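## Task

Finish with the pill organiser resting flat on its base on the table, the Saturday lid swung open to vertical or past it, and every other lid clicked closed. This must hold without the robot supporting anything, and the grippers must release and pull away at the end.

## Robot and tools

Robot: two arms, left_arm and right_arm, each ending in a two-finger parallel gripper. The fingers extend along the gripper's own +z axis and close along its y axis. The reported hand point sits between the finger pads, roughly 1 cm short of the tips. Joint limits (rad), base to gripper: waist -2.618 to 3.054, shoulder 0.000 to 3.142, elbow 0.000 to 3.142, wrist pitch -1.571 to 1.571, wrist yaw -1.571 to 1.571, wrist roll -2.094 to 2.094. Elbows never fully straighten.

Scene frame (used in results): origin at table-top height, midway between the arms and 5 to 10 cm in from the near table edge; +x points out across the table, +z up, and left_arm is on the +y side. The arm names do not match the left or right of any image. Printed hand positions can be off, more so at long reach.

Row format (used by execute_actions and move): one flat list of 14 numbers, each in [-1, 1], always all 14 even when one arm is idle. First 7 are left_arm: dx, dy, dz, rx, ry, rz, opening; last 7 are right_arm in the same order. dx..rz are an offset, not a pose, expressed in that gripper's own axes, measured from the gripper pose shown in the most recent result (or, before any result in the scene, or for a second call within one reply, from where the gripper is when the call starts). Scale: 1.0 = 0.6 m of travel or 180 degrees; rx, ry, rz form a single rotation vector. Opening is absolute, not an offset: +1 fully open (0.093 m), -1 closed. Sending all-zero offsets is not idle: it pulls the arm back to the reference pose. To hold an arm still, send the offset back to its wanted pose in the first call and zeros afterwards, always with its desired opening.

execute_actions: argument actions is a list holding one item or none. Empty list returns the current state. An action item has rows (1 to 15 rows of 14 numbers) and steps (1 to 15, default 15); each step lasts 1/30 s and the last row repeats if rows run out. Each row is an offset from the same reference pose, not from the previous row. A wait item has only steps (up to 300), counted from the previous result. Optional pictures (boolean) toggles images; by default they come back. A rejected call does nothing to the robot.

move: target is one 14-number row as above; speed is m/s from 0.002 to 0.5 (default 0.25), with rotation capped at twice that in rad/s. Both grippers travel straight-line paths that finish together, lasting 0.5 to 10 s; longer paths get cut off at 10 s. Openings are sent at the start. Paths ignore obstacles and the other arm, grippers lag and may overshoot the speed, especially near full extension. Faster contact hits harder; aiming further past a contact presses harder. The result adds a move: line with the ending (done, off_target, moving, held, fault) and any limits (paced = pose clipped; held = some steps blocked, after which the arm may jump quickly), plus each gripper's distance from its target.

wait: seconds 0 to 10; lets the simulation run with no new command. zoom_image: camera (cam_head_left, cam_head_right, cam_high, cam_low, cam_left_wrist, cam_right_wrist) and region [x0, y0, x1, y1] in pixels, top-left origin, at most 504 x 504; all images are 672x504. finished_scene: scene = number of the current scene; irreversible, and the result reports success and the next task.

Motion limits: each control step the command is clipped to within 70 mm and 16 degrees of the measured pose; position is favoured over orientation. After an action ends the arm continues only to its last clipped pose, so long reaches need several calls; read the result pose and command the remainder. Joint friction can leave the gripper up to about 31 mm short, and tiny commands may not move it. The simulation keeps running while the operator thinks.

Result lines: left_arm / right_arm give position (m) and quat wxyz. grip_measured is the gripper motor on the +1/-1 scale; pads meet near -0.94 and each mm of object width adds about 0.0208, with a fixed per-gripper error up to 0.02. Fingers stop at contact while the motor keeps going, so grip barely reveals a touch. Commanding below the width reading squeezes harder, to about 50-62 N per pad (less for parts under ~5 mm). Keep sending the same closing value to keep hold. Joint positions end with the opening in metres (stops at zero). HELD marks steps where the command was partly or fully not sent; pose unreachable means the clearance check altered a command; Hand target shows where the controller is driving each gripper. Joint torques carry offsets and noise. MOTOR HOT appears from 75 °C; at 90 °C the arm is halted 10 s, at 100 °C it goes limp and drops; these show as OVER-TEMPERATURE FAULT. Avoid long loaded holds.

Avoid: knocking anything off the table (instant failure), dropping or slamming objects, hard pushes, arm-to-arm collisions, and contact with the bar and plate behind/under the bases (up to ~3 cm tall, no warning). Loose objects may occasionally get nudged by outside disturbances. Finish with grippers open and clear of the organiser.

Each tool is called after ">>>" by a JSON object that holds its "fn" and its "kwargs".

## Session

>>> {"fn": "execute_actions", "kwargs": {"actions": []}}

Scene clock: 0.00 s of 4800.00 s.
left_arm: end_effector_position=(+0.3504, +0.2561, +0.3768) grip_measured=+1.000 end_effector_quat_wxyz=(+0.633, -0.166, +0.643, -0.398) | right_arm: end_effector_position=(+0.3213, -0.1458, +0.2524) grip_measured=+1.000 end_effector_quat_wxyz=(-0.132, +0.850, -0.507, +0.058)
Joint positions: left_arm=[-0.05   1.007  0.849  0.249  0.212 -0.824  0.093] | right_arm=[ 0.48   1.763  2.049 -1.54  -0.086 -1.601  0.093]
Joint velocities: left_arm=[ 0.002  0.022 -0.012 -0.037 -0.007 -0.037  0.   ] | right_arm=[-0.002  0.007 -0.012 -0.037 -0.095 -0.037  0.   ]
Joint torques (N m, as the arm reports them, + toward a larger angle): no reading
Motor temperatures (°C, as the motors report them): left_arm=[29 34 33 33 29 28] | right_arm=[30 29 30 32 30 31]
Hand target (left_arm): +0.350, +0.256, +0.377; +0.633, -0.166, +0.643, -0.398
Hand target (right_arm): +0.321, -0.146, +0.252; -0.132, +0.850, -0.507, +0.058

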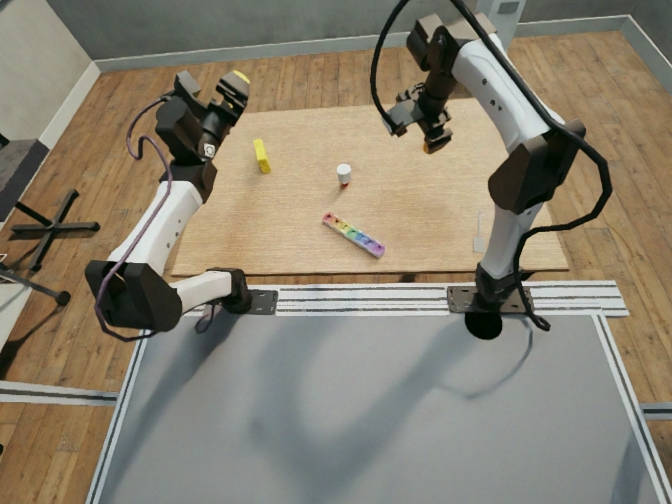

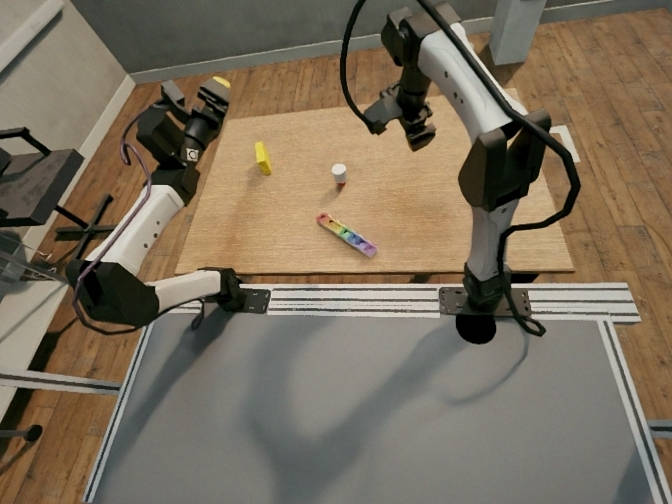

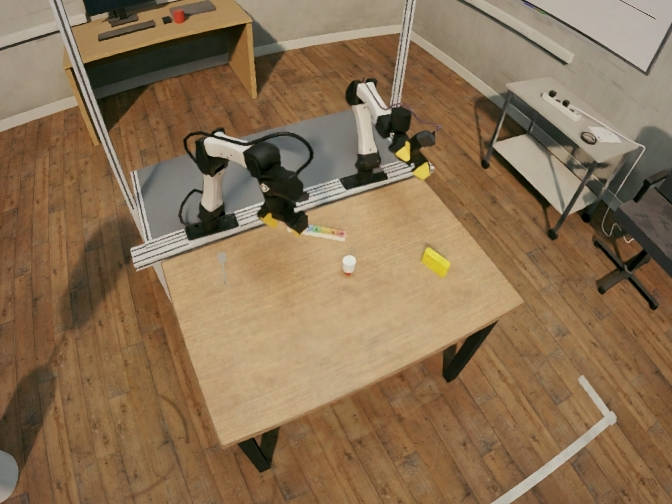

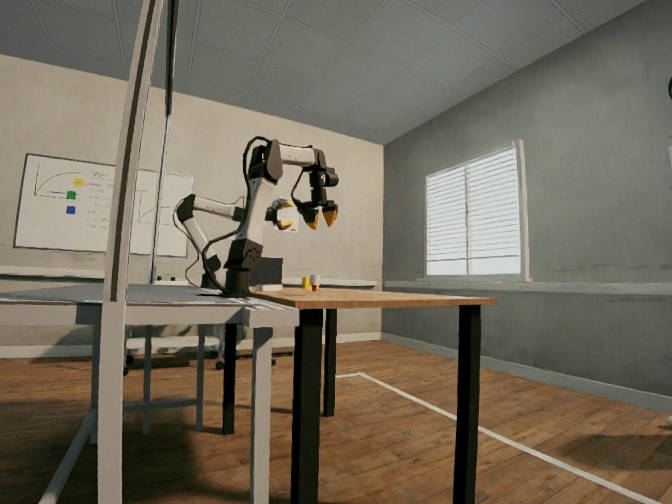

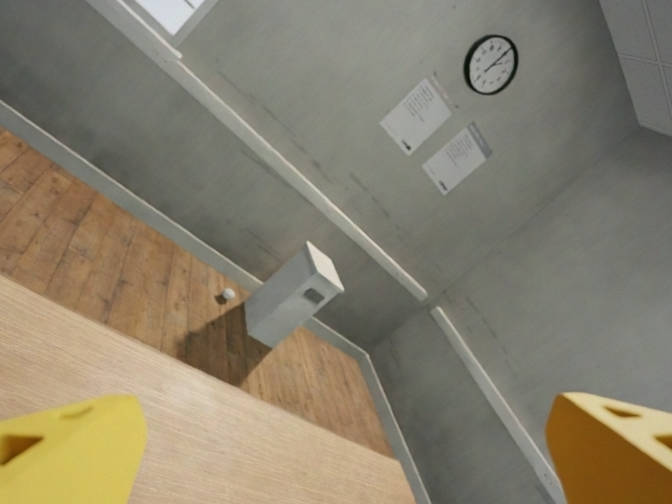

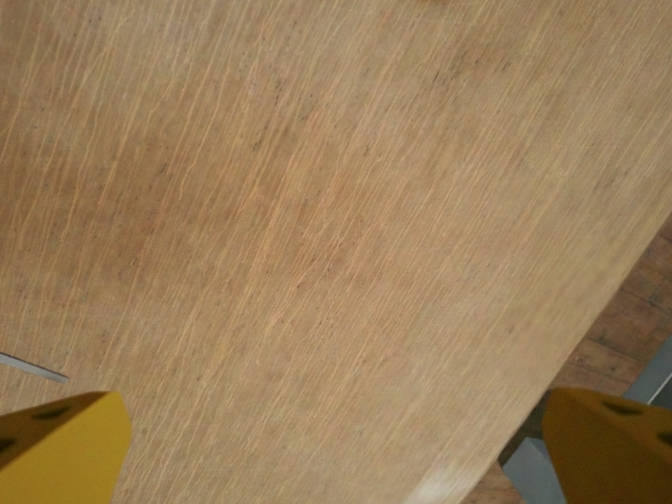

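>>> {"fn": "zoom_image", "kwargs": {"camera": "cam_head_left", "region": [310,200,400,270]}}

Region (310, 200, 400, 270) of cam_head_left's 672x504 image, scaled by 5.600, with more detail than that image has.

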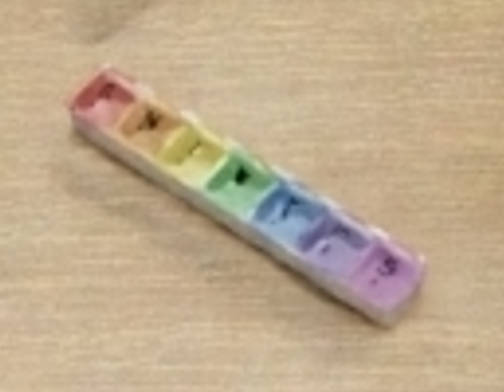

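>>> {"fn": "move", "kwargs": {"target": [0.614,0.034,-0.158,-0.451,0.356,-0.154,0.5,-0.233,0.318,0.197,0.121,0.12,0.325,0.72], "speed": 0.35}}

Scene clock: 9.70 s of 4800.00 s.
left_arm: end_effector_position=(+0.2192, +0.0322, +0.1058) grip_measured=+0.502 end_effector_quat_wxyz=(-0.123, -0.429, +0.892, -0.074) | right_arm: end_effector_position=(+0.1271, -0.0915, +0.0911) grip_measured=+0.722 end_effector_quat_wxyz=(+0.211, -0.431, +0.851, -0.214)
Joint positions: left_arm=[-0.734  1.901  1.579 -1.221  0.288 -1.685  0.069] | right_arm=[ 1.463  1.564  1.099 -1.181  0.603  0.529  0.08 ]
Joint velocities: left_arm=[ 0.007  0.002 -0.012  0.022 -0.022  0.007 -0.   ] | right_arm=[ 0.002  0.002 -0.002 -0.051  0.007  0.066 -0.   ]
Joint torques (N m, as the arm reports them, + toward a larger angle): left_arm=[ -0.75 -10.04   8.72   0.22   0.24  -0.23] | right_arm=[ 0.95 -5.87  6.09 -0.06  0.57  0.1 ]
Motor temperatures (°C, as the motors report them): left_arm=[29 34 36 35 29 28] | right_arm=[30 30 30 32 30 31]
Hand target (left_arm): +0.215, +0.029, +0.104; -0.131, -0.427, +0.892, -0.067
Hand target (right_arm): +0.126, -0.096, +0.088; +0.204, -0.433, +0.847, -0.230
Off the commanded pose (left_arm): 0.008 m, 2 deg.
Off the commanded pose (right_arm): 0.007 m, 2 deg.
After step 90, 3.33 s passed at rest.
move: done

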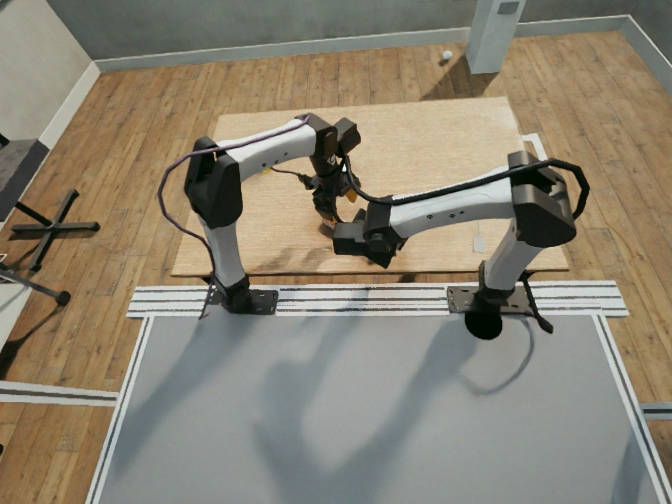

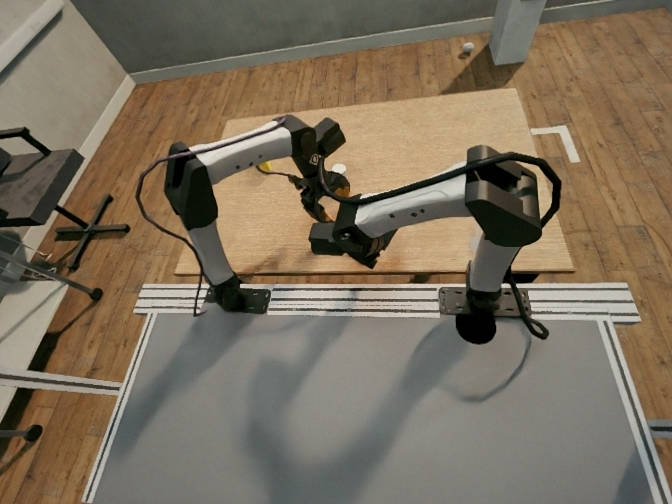

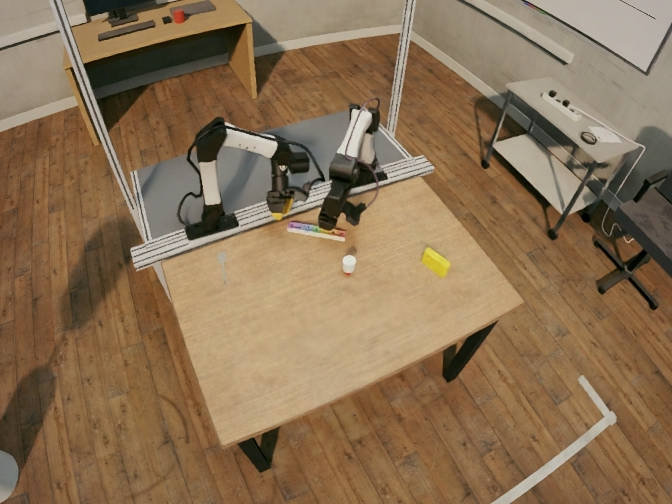

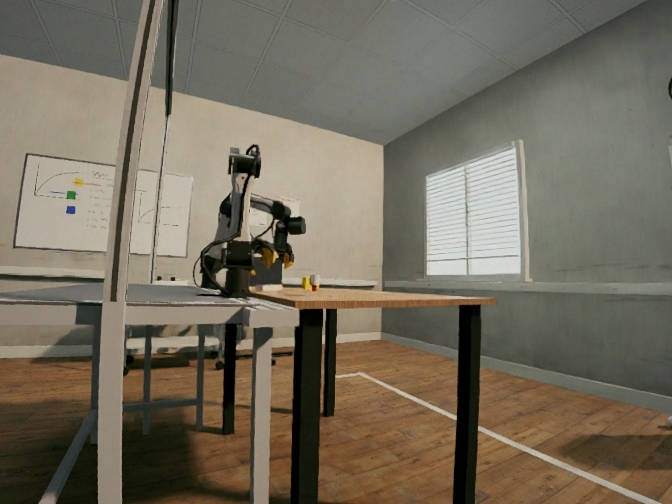

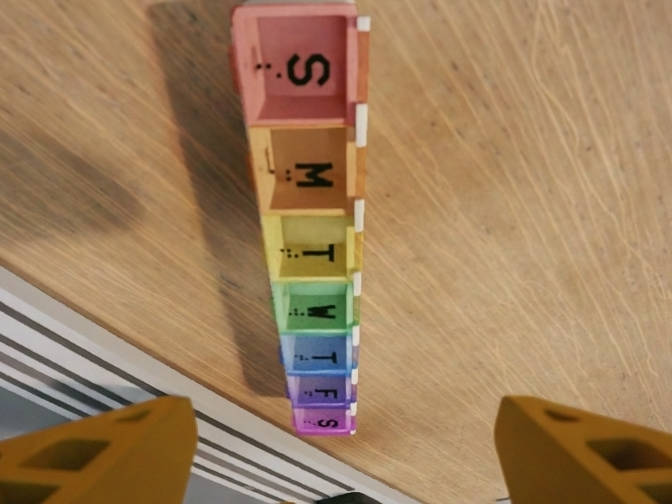

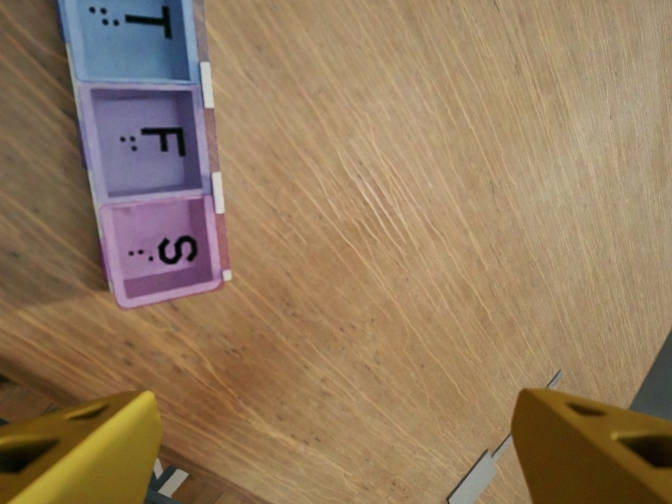

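>>> {"fn": "move", "kwargs": {"target": [-0.051,0.023,0.103,-0.008,0,0,0.5,-0.03,0.06,0.066,0.005,0,0,0.72], "speed": 0.12}}

Scene clock: 12.70 s of 4800.00 s.
left_arm: end_effector_position=(+0.2160, +0.0457, +0.0505) grip_measured=+0.502 end_effector_quat_wxyz=(-0.125, -0.423, +0.895, -0.071) | right_arm: end_effector_position=(+0.1323, -0.0605, +0.0482) grip_measured=+0.722 end_effector_quat_wxyz=(+0.218, -0.428, +0.852, -0.209)
Joint positions: left_arm=[-0.713  1.901  1.357 -1.014  0.289 -1.65   0.069] | right_arm=[ 1.463  1.725  1.099 -1.004  0.61   0.532  0.08 ]
Joint velocities: left_arm=[-0.002  0.007 -0.022  0.007 -0.007 -0.081  0.001] | right_arm=[-0.002  0.012 -0.017 -0.051 -0.007 -0.037 -0.001]
Joint torques (N m, as the arm reports them, + toward a larger angle): left_arm=[ 0.76 -8.75  5.59  0.58  0.15 -0.09] | right_arm=[-0.13 -7.85  5.36  0.33  0.6  -0.1 ]
Motor temperatures (°C, as the motors report them): left_arm=[29 35 36 35 29 28] | right_arm=[30 30 31 32 30 31]
Hand target (left_arm): +0.218, +0.049, +0.038; -0.129, -0.427, +0.893, -0.063
Hand target (right_arm): +0.135, -0.064, +0.043; +0.214, -0.430, +0.849, -0.221
Off the commanded pose (left_arm): 0.013 m, 1 deg.
Off the commanded pose (right_arm): 0.008 m, 1 deg.
move: off_target (left_arm)

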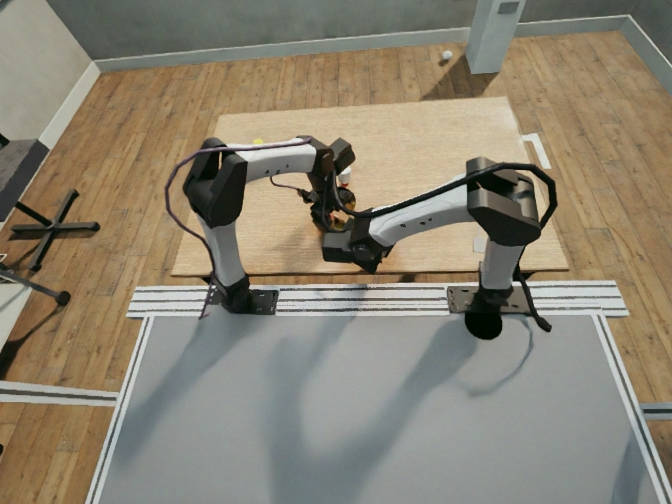

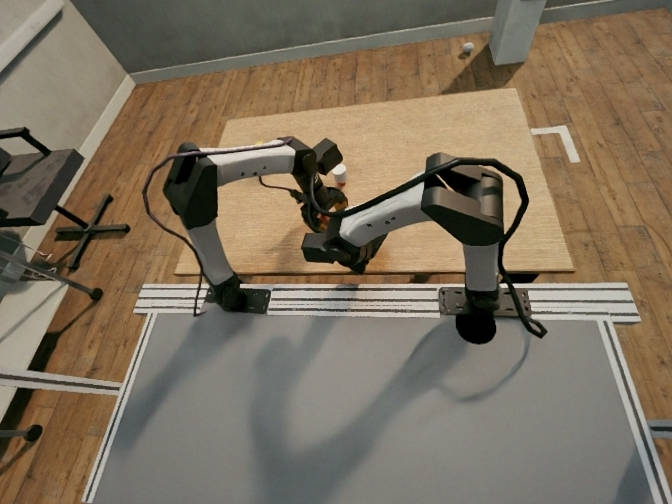

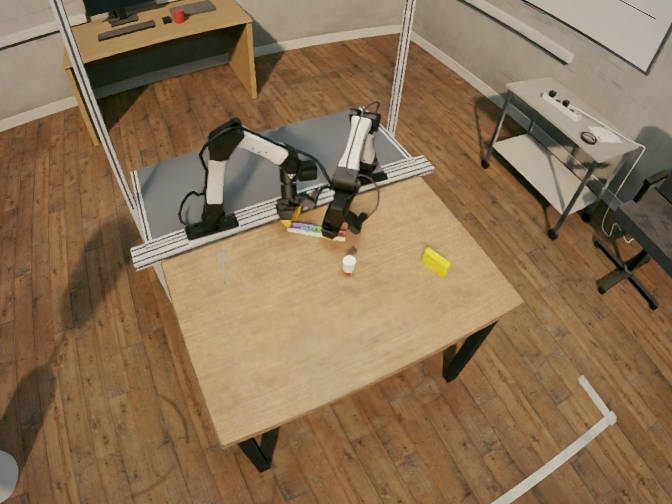

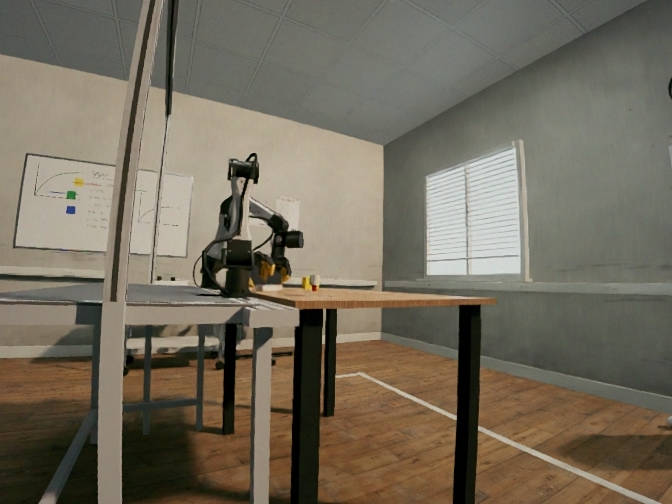

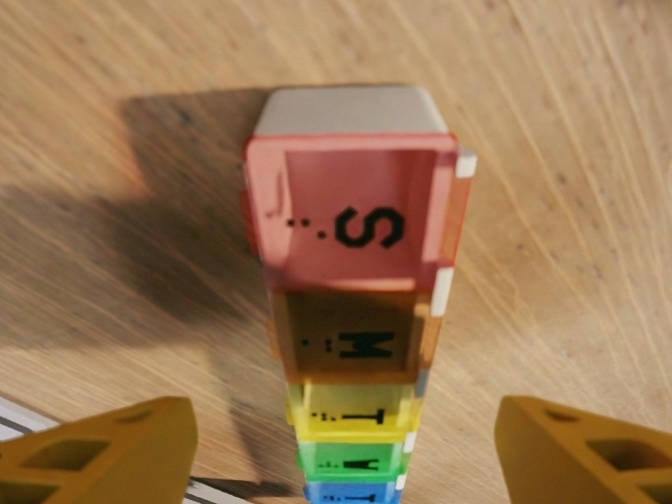

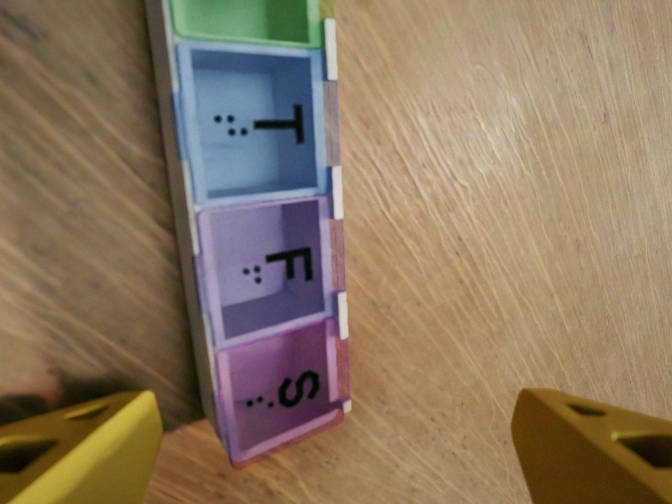

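>>> {"fn": "execute_actions", "kwargs": {"actions": [{"rows":[[-0.012,-0.002,0.022,0,0,0,0.5,0.003,0.004,0.008,0.003,0.005,-0.004,0.72],[-0.016,-0.003,0.028,0,0,0,0.5,0.004,0.005,0.01,0.004,0.006,-0.005,0.72],[-0.019,-0.004,0.034,0,0,0,0.5,0.005,0.006,0.012,0.005,0.007,-0.006,0.72],[-0.022,-0.004,0.04,0,0,0,0.5,0.006,0.008,0.0155,0.006,0.0095,-0.0077,0.72],[-0.025,-0.005,0.045,0,0,0,0.5,0.006,0.008,0.0155,0.006,0.0095,-0.0077,0.72],[-0.028,-0.005,0.05,0,0,0,0.5,0.006,0.008,0.0155,0.006,0.0095,-0.0077,0.72]],"steps":15}]}}

Scene clock: 14.97 s of 4800.00 s.
left_arm: end_effector_position=(+0.2209, +0.0472, +0.0270) grip_measured=+0.502 end_effector_quat_wxyz=(-0.124, -0.421, +0.896, -0.072) | right_arm: end_effector_position=(+0.1322, -0.0620, +0.0412) grip_measured=+0.722 end_effector_quat_wxyz=(+0.211, -0.431, +0.849, -0.219)
Joint positions: left_arm=[-0.701  1.937  1.308 -0.93   0.289 -1.632  0.069] | right_arm=[ 1.463  1.752  1.099 -1.003  0.61   0.532  0.08 ]
Joint velocities: left_arm=[0.007 0.002 0.012 0.051 0.007 0.066 0.001] | right_arm=[ 0.007  0.017 -0.002  0.022 -0.051  0.022  0.   ]
Joint torques (N m, as the arm reports them, + toward a larger angle): left_arm=[ 0.73 -9.67  5.82  0.56  0.12 -0.07] | right_arm=[ 0.54 -7.75  6.24  0.14  0.58 -0.01]
Motor temperatures (°C, as the motors report them): left_arm=[29 35 36 35 29 28] | right_arm=[30 30 31 32 30 31]
Hand target (left_arm): +0.224, +0.050, +0.017; -0.125, -0.423, +0.895, -0.071
Hand target (right_arm): +0.133, -0.062, +0.038; +0.207, -0.433, +0.848, -0.226
Off the commanded pose (left_arm): 0.011 m, 0 deg.
Off the commanded pose (right_arm): 0.004 m, 1 deg.
Steps of this call (steps 1 to 53: nothing new was sent; steps 54 to 68: all 15 steps of this action). Readings (end_effector_position):
54: left_arm (+0.2165, +0.0452, +0.0502) | right_arm (+0.1324, -0.0603, +0.0482)
55: left_arm (+0.2167, +0.0450, +0.0493) | right_arm (+0.1324, -0.0603, +0.0482)
57: left_arm (+0.2171, +0.0449, +0.0456) | right_arm (+0.1324, -0.0606, +0.0472)
61: left_arm (+0.2180, +0.0479, +0.0327) | right_arm (+0.1322, -0.0618, +0.0420)
68: the state above

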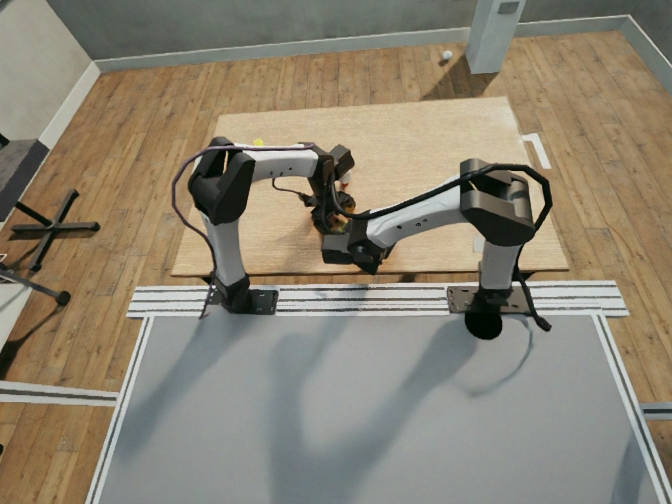

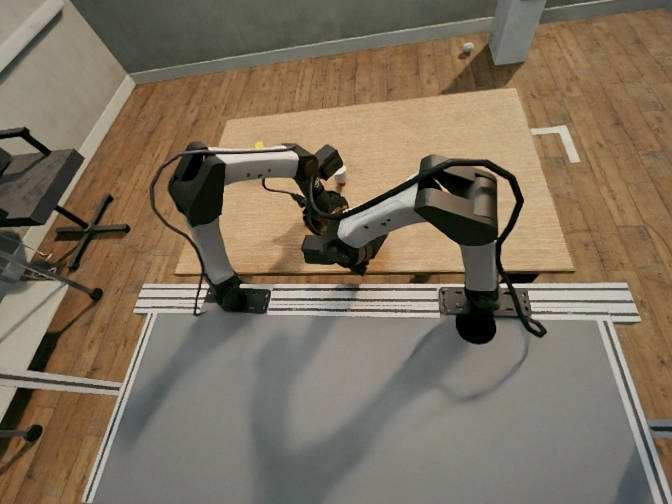

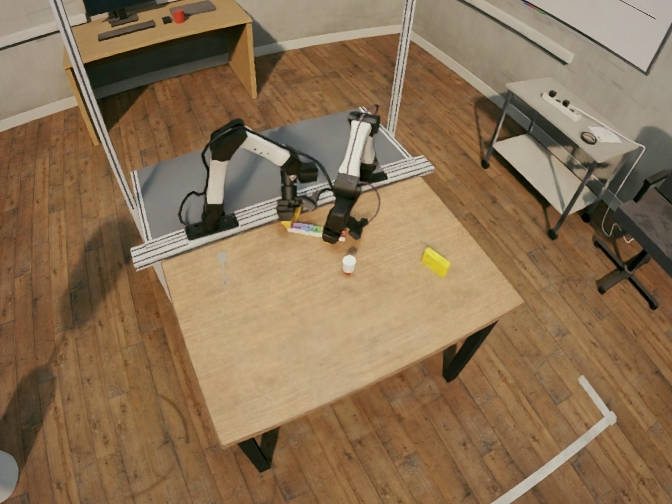

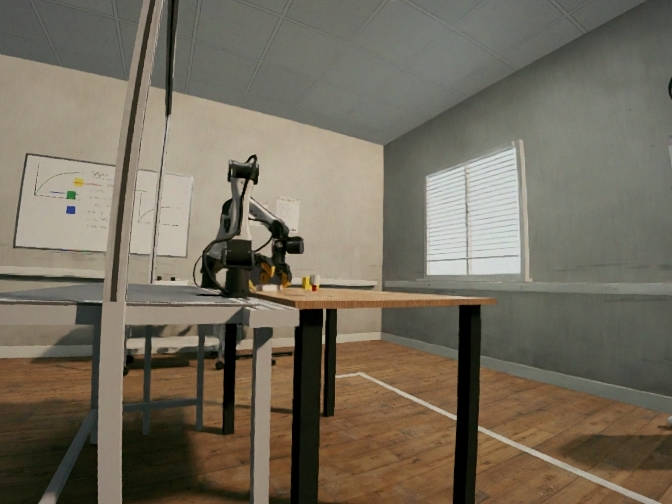

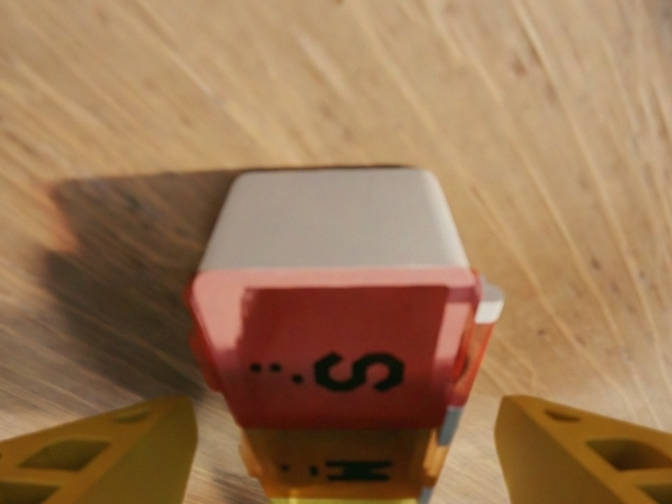

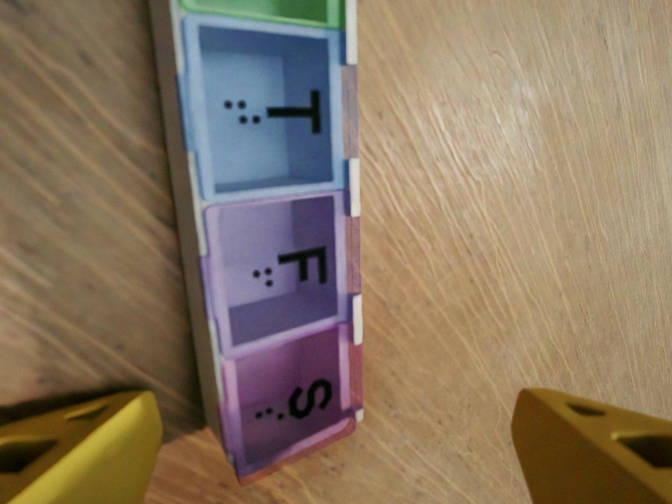

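>>> {"fn": "execute_actions", "kwargs": {"actions": [{"rows":[[0,0,0,0,0,0,0.3,0,0,0,0,0,0,0.6],[0,0,0,0,0,0,0.1,0,0,0,0,0,0,0.5],[0,0,0,0,0,0,-0.05,0,0,0,0,0,0,0.45],[0,0,0,0,0,0,-0.12,0,0,0,0,0,0,0.4],[0,0,0,0,0,0,-0.18,0,0,0,0,0,0,0.4],[0,0,0,0,0,0,-0.24,0,0,0,0,0,0,0.4],[0,0,0,0,0,0,-0.3,0,0,0,0,0,0,0.35],[0,0,0,0,0,0,-0.4,0,0,0,0,0,0,0.3],[0,0,0,0,0,0,-0.5,0,0,0,0,0,0,0.25],[0,0,0,0,0,0,-0.5,0,0,0,0,0,0,0.2],[-0.008,0.005,0.028,-0.015,0,-0.004,-0.5,0,0,0,0,0,0,0.15]],"steps":15}]}}

>>> {"fn": "zoom_image", "kwargs": {"camera": "cam_right_wrist", "region": [130,260,430,504]}}

Scene clock: 16.73 s of 4800.00 s.
left_arm: end_effector_position=(+0.2224, +0.0454, +0.0263) grip_measured=-0.375 end_effector_quat_wxyz=(-0.124, -0.422, +0.895, -0.075) | right_arm: end_effector_position=(+0.1315, -0.0613, +0.0406) grip_measured=+0.152 end_effector_quat_wxyz=(+0.210, -0.431, +0.850, -0.217)
Joint positions: left_arm=[-0.701  1.942  1.311 -0.923  0.291 -1.635  0.027] | right_arm=[ 1.463  1.752  1.099 -1.     0.604  0.532  0.052]
Joint velocities: left_arm=[ 0.007  0.007 -0.007  0.066 -0.066 -0.051  0.   ] | right_arm=[-0.017 -0.002 -0.007 -0.022 -0.095 -0.007 -0.001]
Joint torques (N m, as the arm reports them, + toward a larger angle): left_arm=[-0.1  -6.92  7.02  0.29  0.14 -0.07] | right_arm=[ 0.53 -9.2   5.82  0.17  0.62  0.01]
Motor temperatures (°C, as the motors report them): left_arm=[29 36 36 35 29 28] | right_arm=[30 30 31 32 30 31]
Hand target (left_arm): +0.219, +0.049, +0.010; -0.135, -0.424, +0.894, -0.050
Hand target (right_arm): +0.132, -0.062, +0.041; +0.211, -0.431, +0.849, -0.219
Off the commanded pose (left_arm): 0.017 m, 3 deg.
Off the commanded pose (right_arm): 0.001 m, 0 deg.
Steps of this call (steps 1 to 38: nothing new was sent; steps 39 to 53: all 15 steps of this action). Readings (end_effector_position):
39: left_arm (+0.2221, +0.0461, +0.0271) | right_arm (+0.1322, -0.0620, +0.0412)
40: left_arm (+0.2221, +0.0461, +0.0271) | right_arm (+0.1322, -0.0620, +0.0412)
42: left_arm (+0.2221, +0.0461, +0.0271) | right_arm (+0.1322, -0.0620, +0.0412)
46: left_arm (+0.2221, +0.0461, +0.0271) | right_arm (+0.1322, -0.0620, +0.0412)
53: the state above

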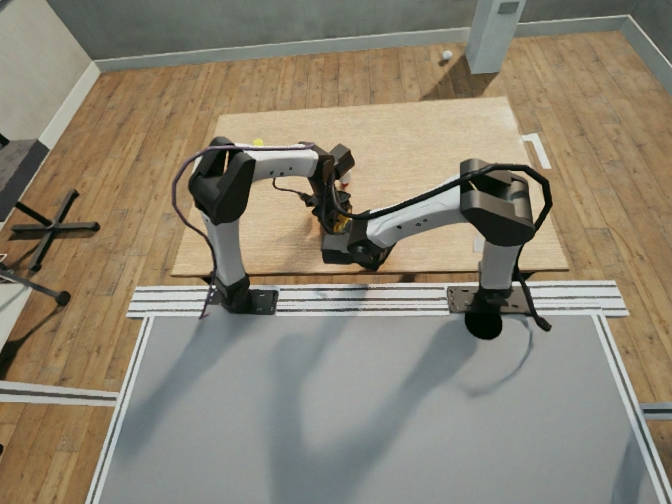

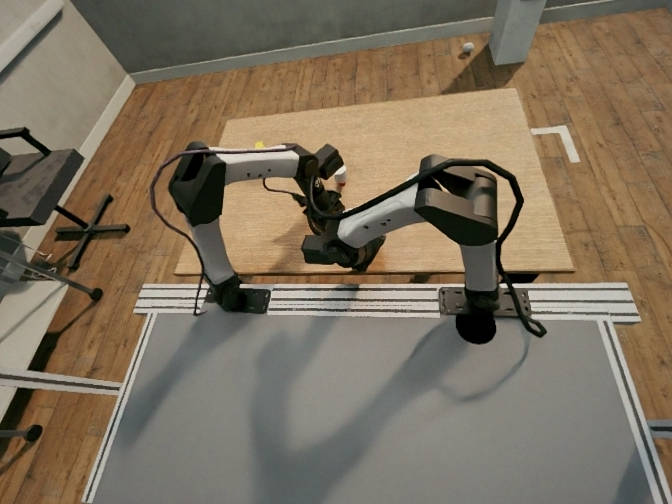

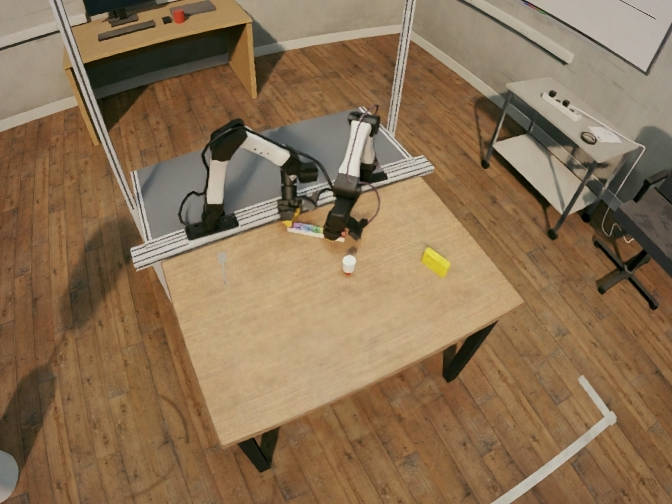

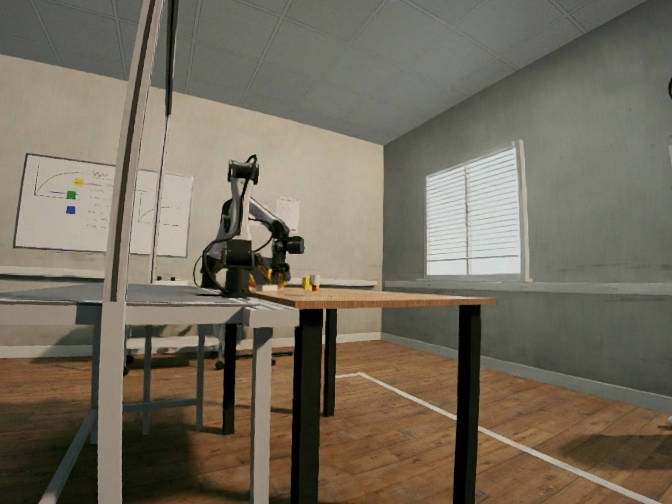

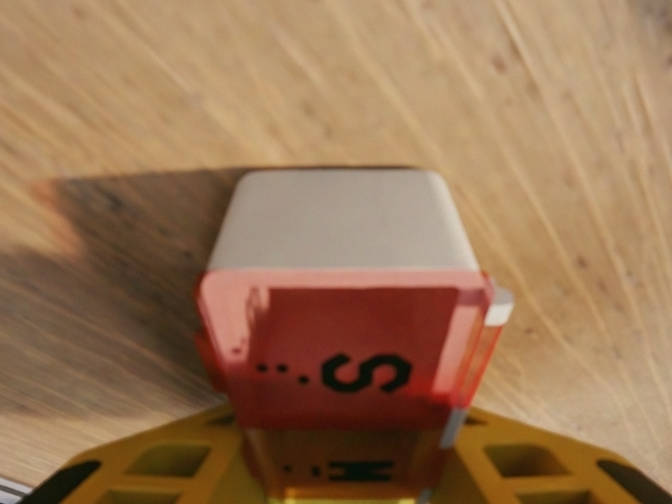

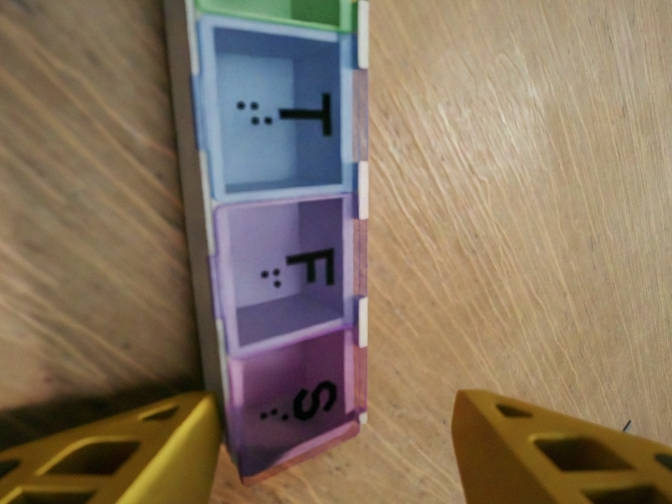

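Region (130, 260, 430, 504) of cam_right_wrist's 672x504 image, scaled by 1.680, with more detail than that image has; it fills the top 410 rows of this view, and the rest is white.

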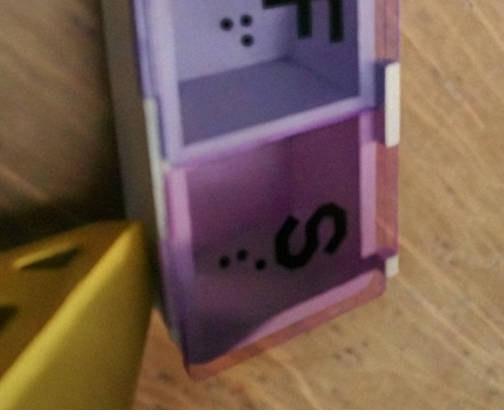

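>>> {"fn": "execute_actions", "kwargs": {"actions": [{"rows":[[-0.008,0.005,0.028,-0.015,0,0.004,-0.5,0,-0.008,0,0.008,0,0,0.15],[-0.008,0.005,0.028,-0.015,0,0.004,-0.5,-0.002,-0.018,-0.005,0.014,-0.003,0.0025,0.15],[-0.008,0.005,0.028,-0.015,0,0.004,-0.5,-0.003,-0.019,-0.008,0.013,-0.005,0.004,0.15],[-0.008,0.005,0.028,-0.015,0,0.004,-0.5,-0.004,-0.02,-0.01,0.012,-0.006,0.005,0.15],[-0.008,0.005,0.028,-0.015,0,0.004,-0.5,-0.005,-0.022,-0.013,0.011,-0.008,0.0065,0.15],[-0.008,0.005,0.028,-0.015,0,0.004,-0.5,-0.006,-0.023,-0.0155,0.01,-0.0095,0.0077,0.15],[-0.008,0.005,0.028,-0.015,0,0.004,-0.5,-0.007,-0.024,-0.018,0.009,-0.011,0.009,0.15],[-0.008,0.005,0.028,-0.015,0,0.004,-0.5,-0.008,-0.026,-0.0205,0.008,-0.0125,0.01,0.15]],"steps":15}]}}

>>> {"fn": "zoom_image", "kwargs": {"camera": "cam_right_wrist", "region": [130,260,430,504]}}

Scene clock: 18.53 s of 4800.00 s.
left_arm: end_effector_position=(+0.2229, +0.0444, +0.0263) grip_measured=-0.375 end_effector_quat_wxyz=(-0.125, -0.419, +0.896, -0.076) | right_arm: end_effector_position=(+0.1327, -0.0604, +0.0484) grip_measured=+0.152 end_effector_quat_wxyz=(+0.220, -0.426, +0.852, -0.209)
Joint positions: left_arm=[-0.701  1.944  1.314 -0.922  0.294 -1.63   0.027] | right_arm=[ 1.463  1.725  1.099 -1.003  0.612  0.536  0.052]
Joint velocities: left_arm=[ 0.017  0.007  0.012 -0.007  0.037  0.007 -0.001] | right_arm=[-0.007 -0.002  0.017 -0.007  0.037 -0.022  0.001]
Joint torques (N m, as the arm reports them, + toward a larger angle): left_arm=[ 0.13 -6.71  6.97  0.37  0.16  0.08] | right_arm=[  0.56 -11.19   6.13   0.03   1.     0.09]
Motor temperatures (°C, as the motors report them): left_arm=[29 36 36 34 29 28] | right_arm=[30 30 31 32 30 31]
Hand target (left_arm): +0.220, +0.047, +0.009; -0.134, -0.413, +0.899, -0.055
Hand target (right_arm): +0.137, -0.063, +0.060; +0.235, -0.419, +0.850, -0.215
Off the commanded pose (left_arm): 0.018 m, 3 deg.
Off the commanded pose (right_arm): 0.013 m, 2 deg.
Steps of this call (steps 1 to 39: nothing new was sent; steps 40 to 54: all 15 steps of this action). Readings (end_effector_position):
40: left_arm (+0.2224, +0.0454, +0.0263) | right_arm (+0.1315, -0.0613, +0.0406)
41: left_arm (+0.2224, +0.0454, +0.0263) | right_arm (+0.1317, -0.0615, +0.0408)
43: left_arm (+0.2225, +0.0452, +0.0263) | right_arm (+0.1319, -0.0618, +0.0410)
47: left_arm (+0.2226, +0.0451, +0.0264) | right_arm (+0.1320, -0.0615, +0.0427)
54: the state above

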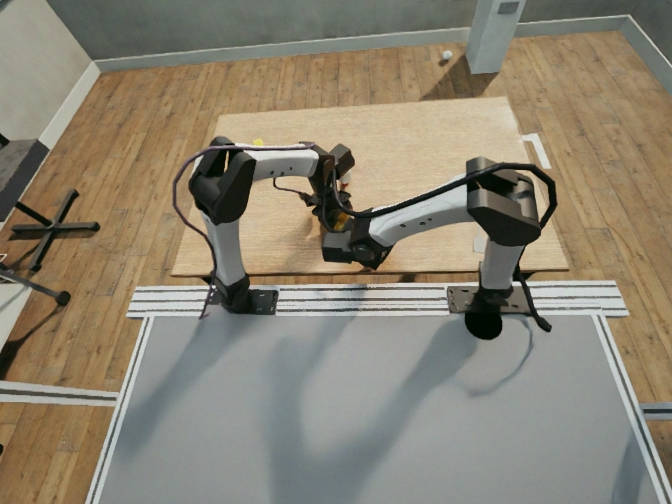

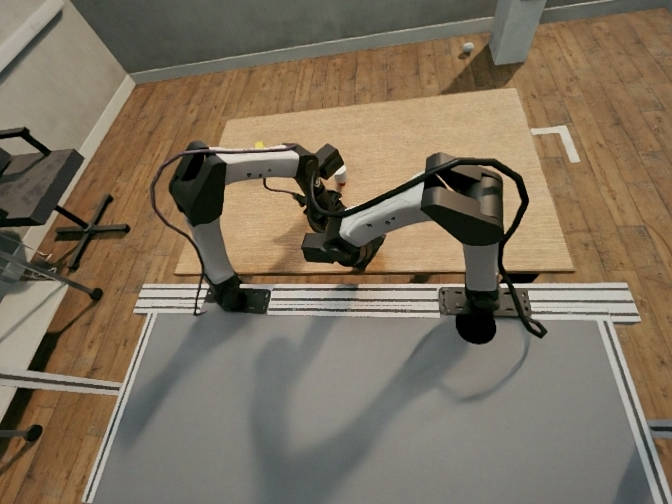

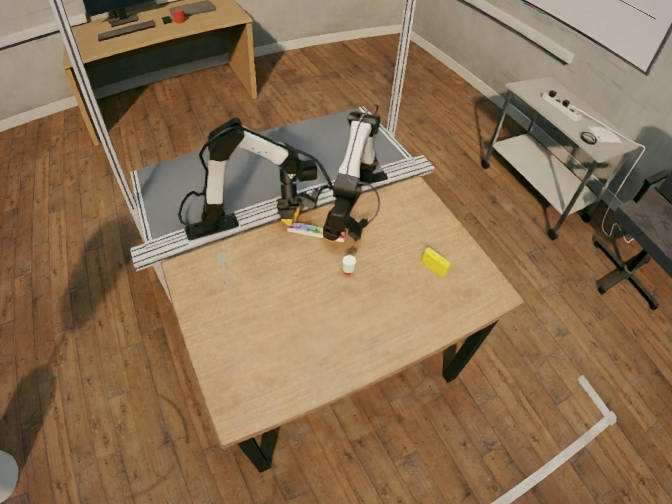

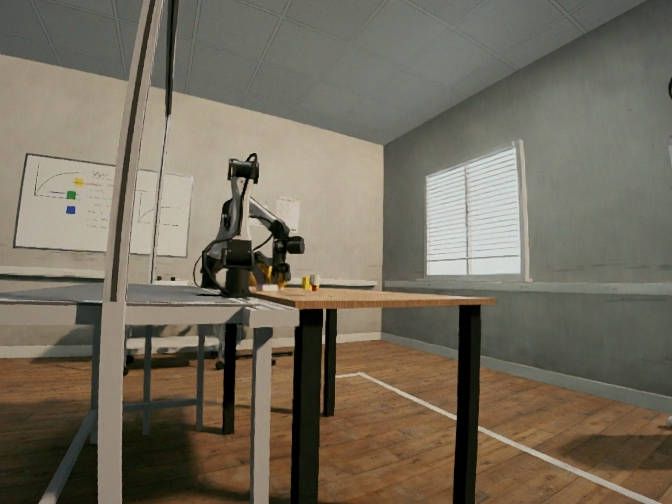

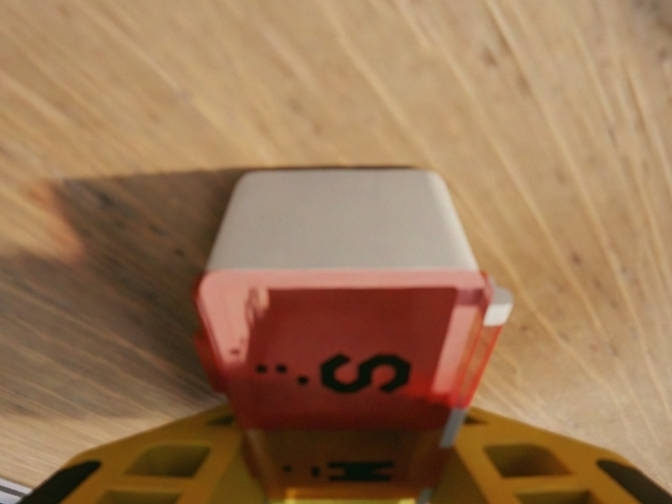

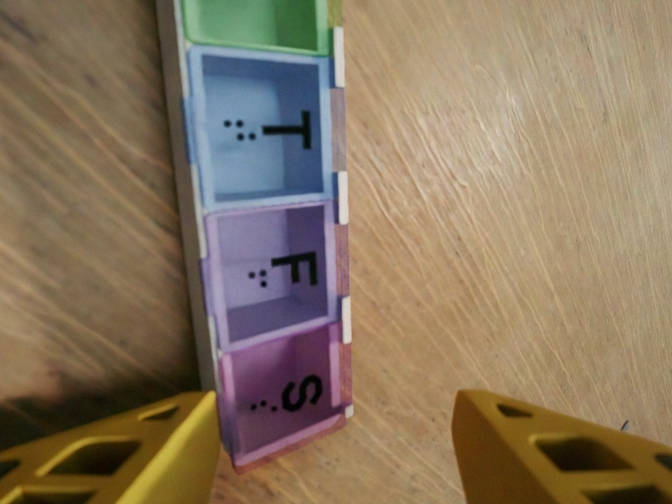

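Region (130, 260, 430, 504) of cam_right_wrist's 672x504 image, scaled by 1.680, with more detail than that image has; it fills the top 410 rows of this view, and the rest is white.

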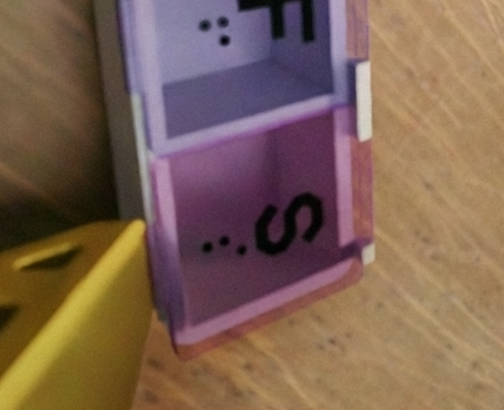

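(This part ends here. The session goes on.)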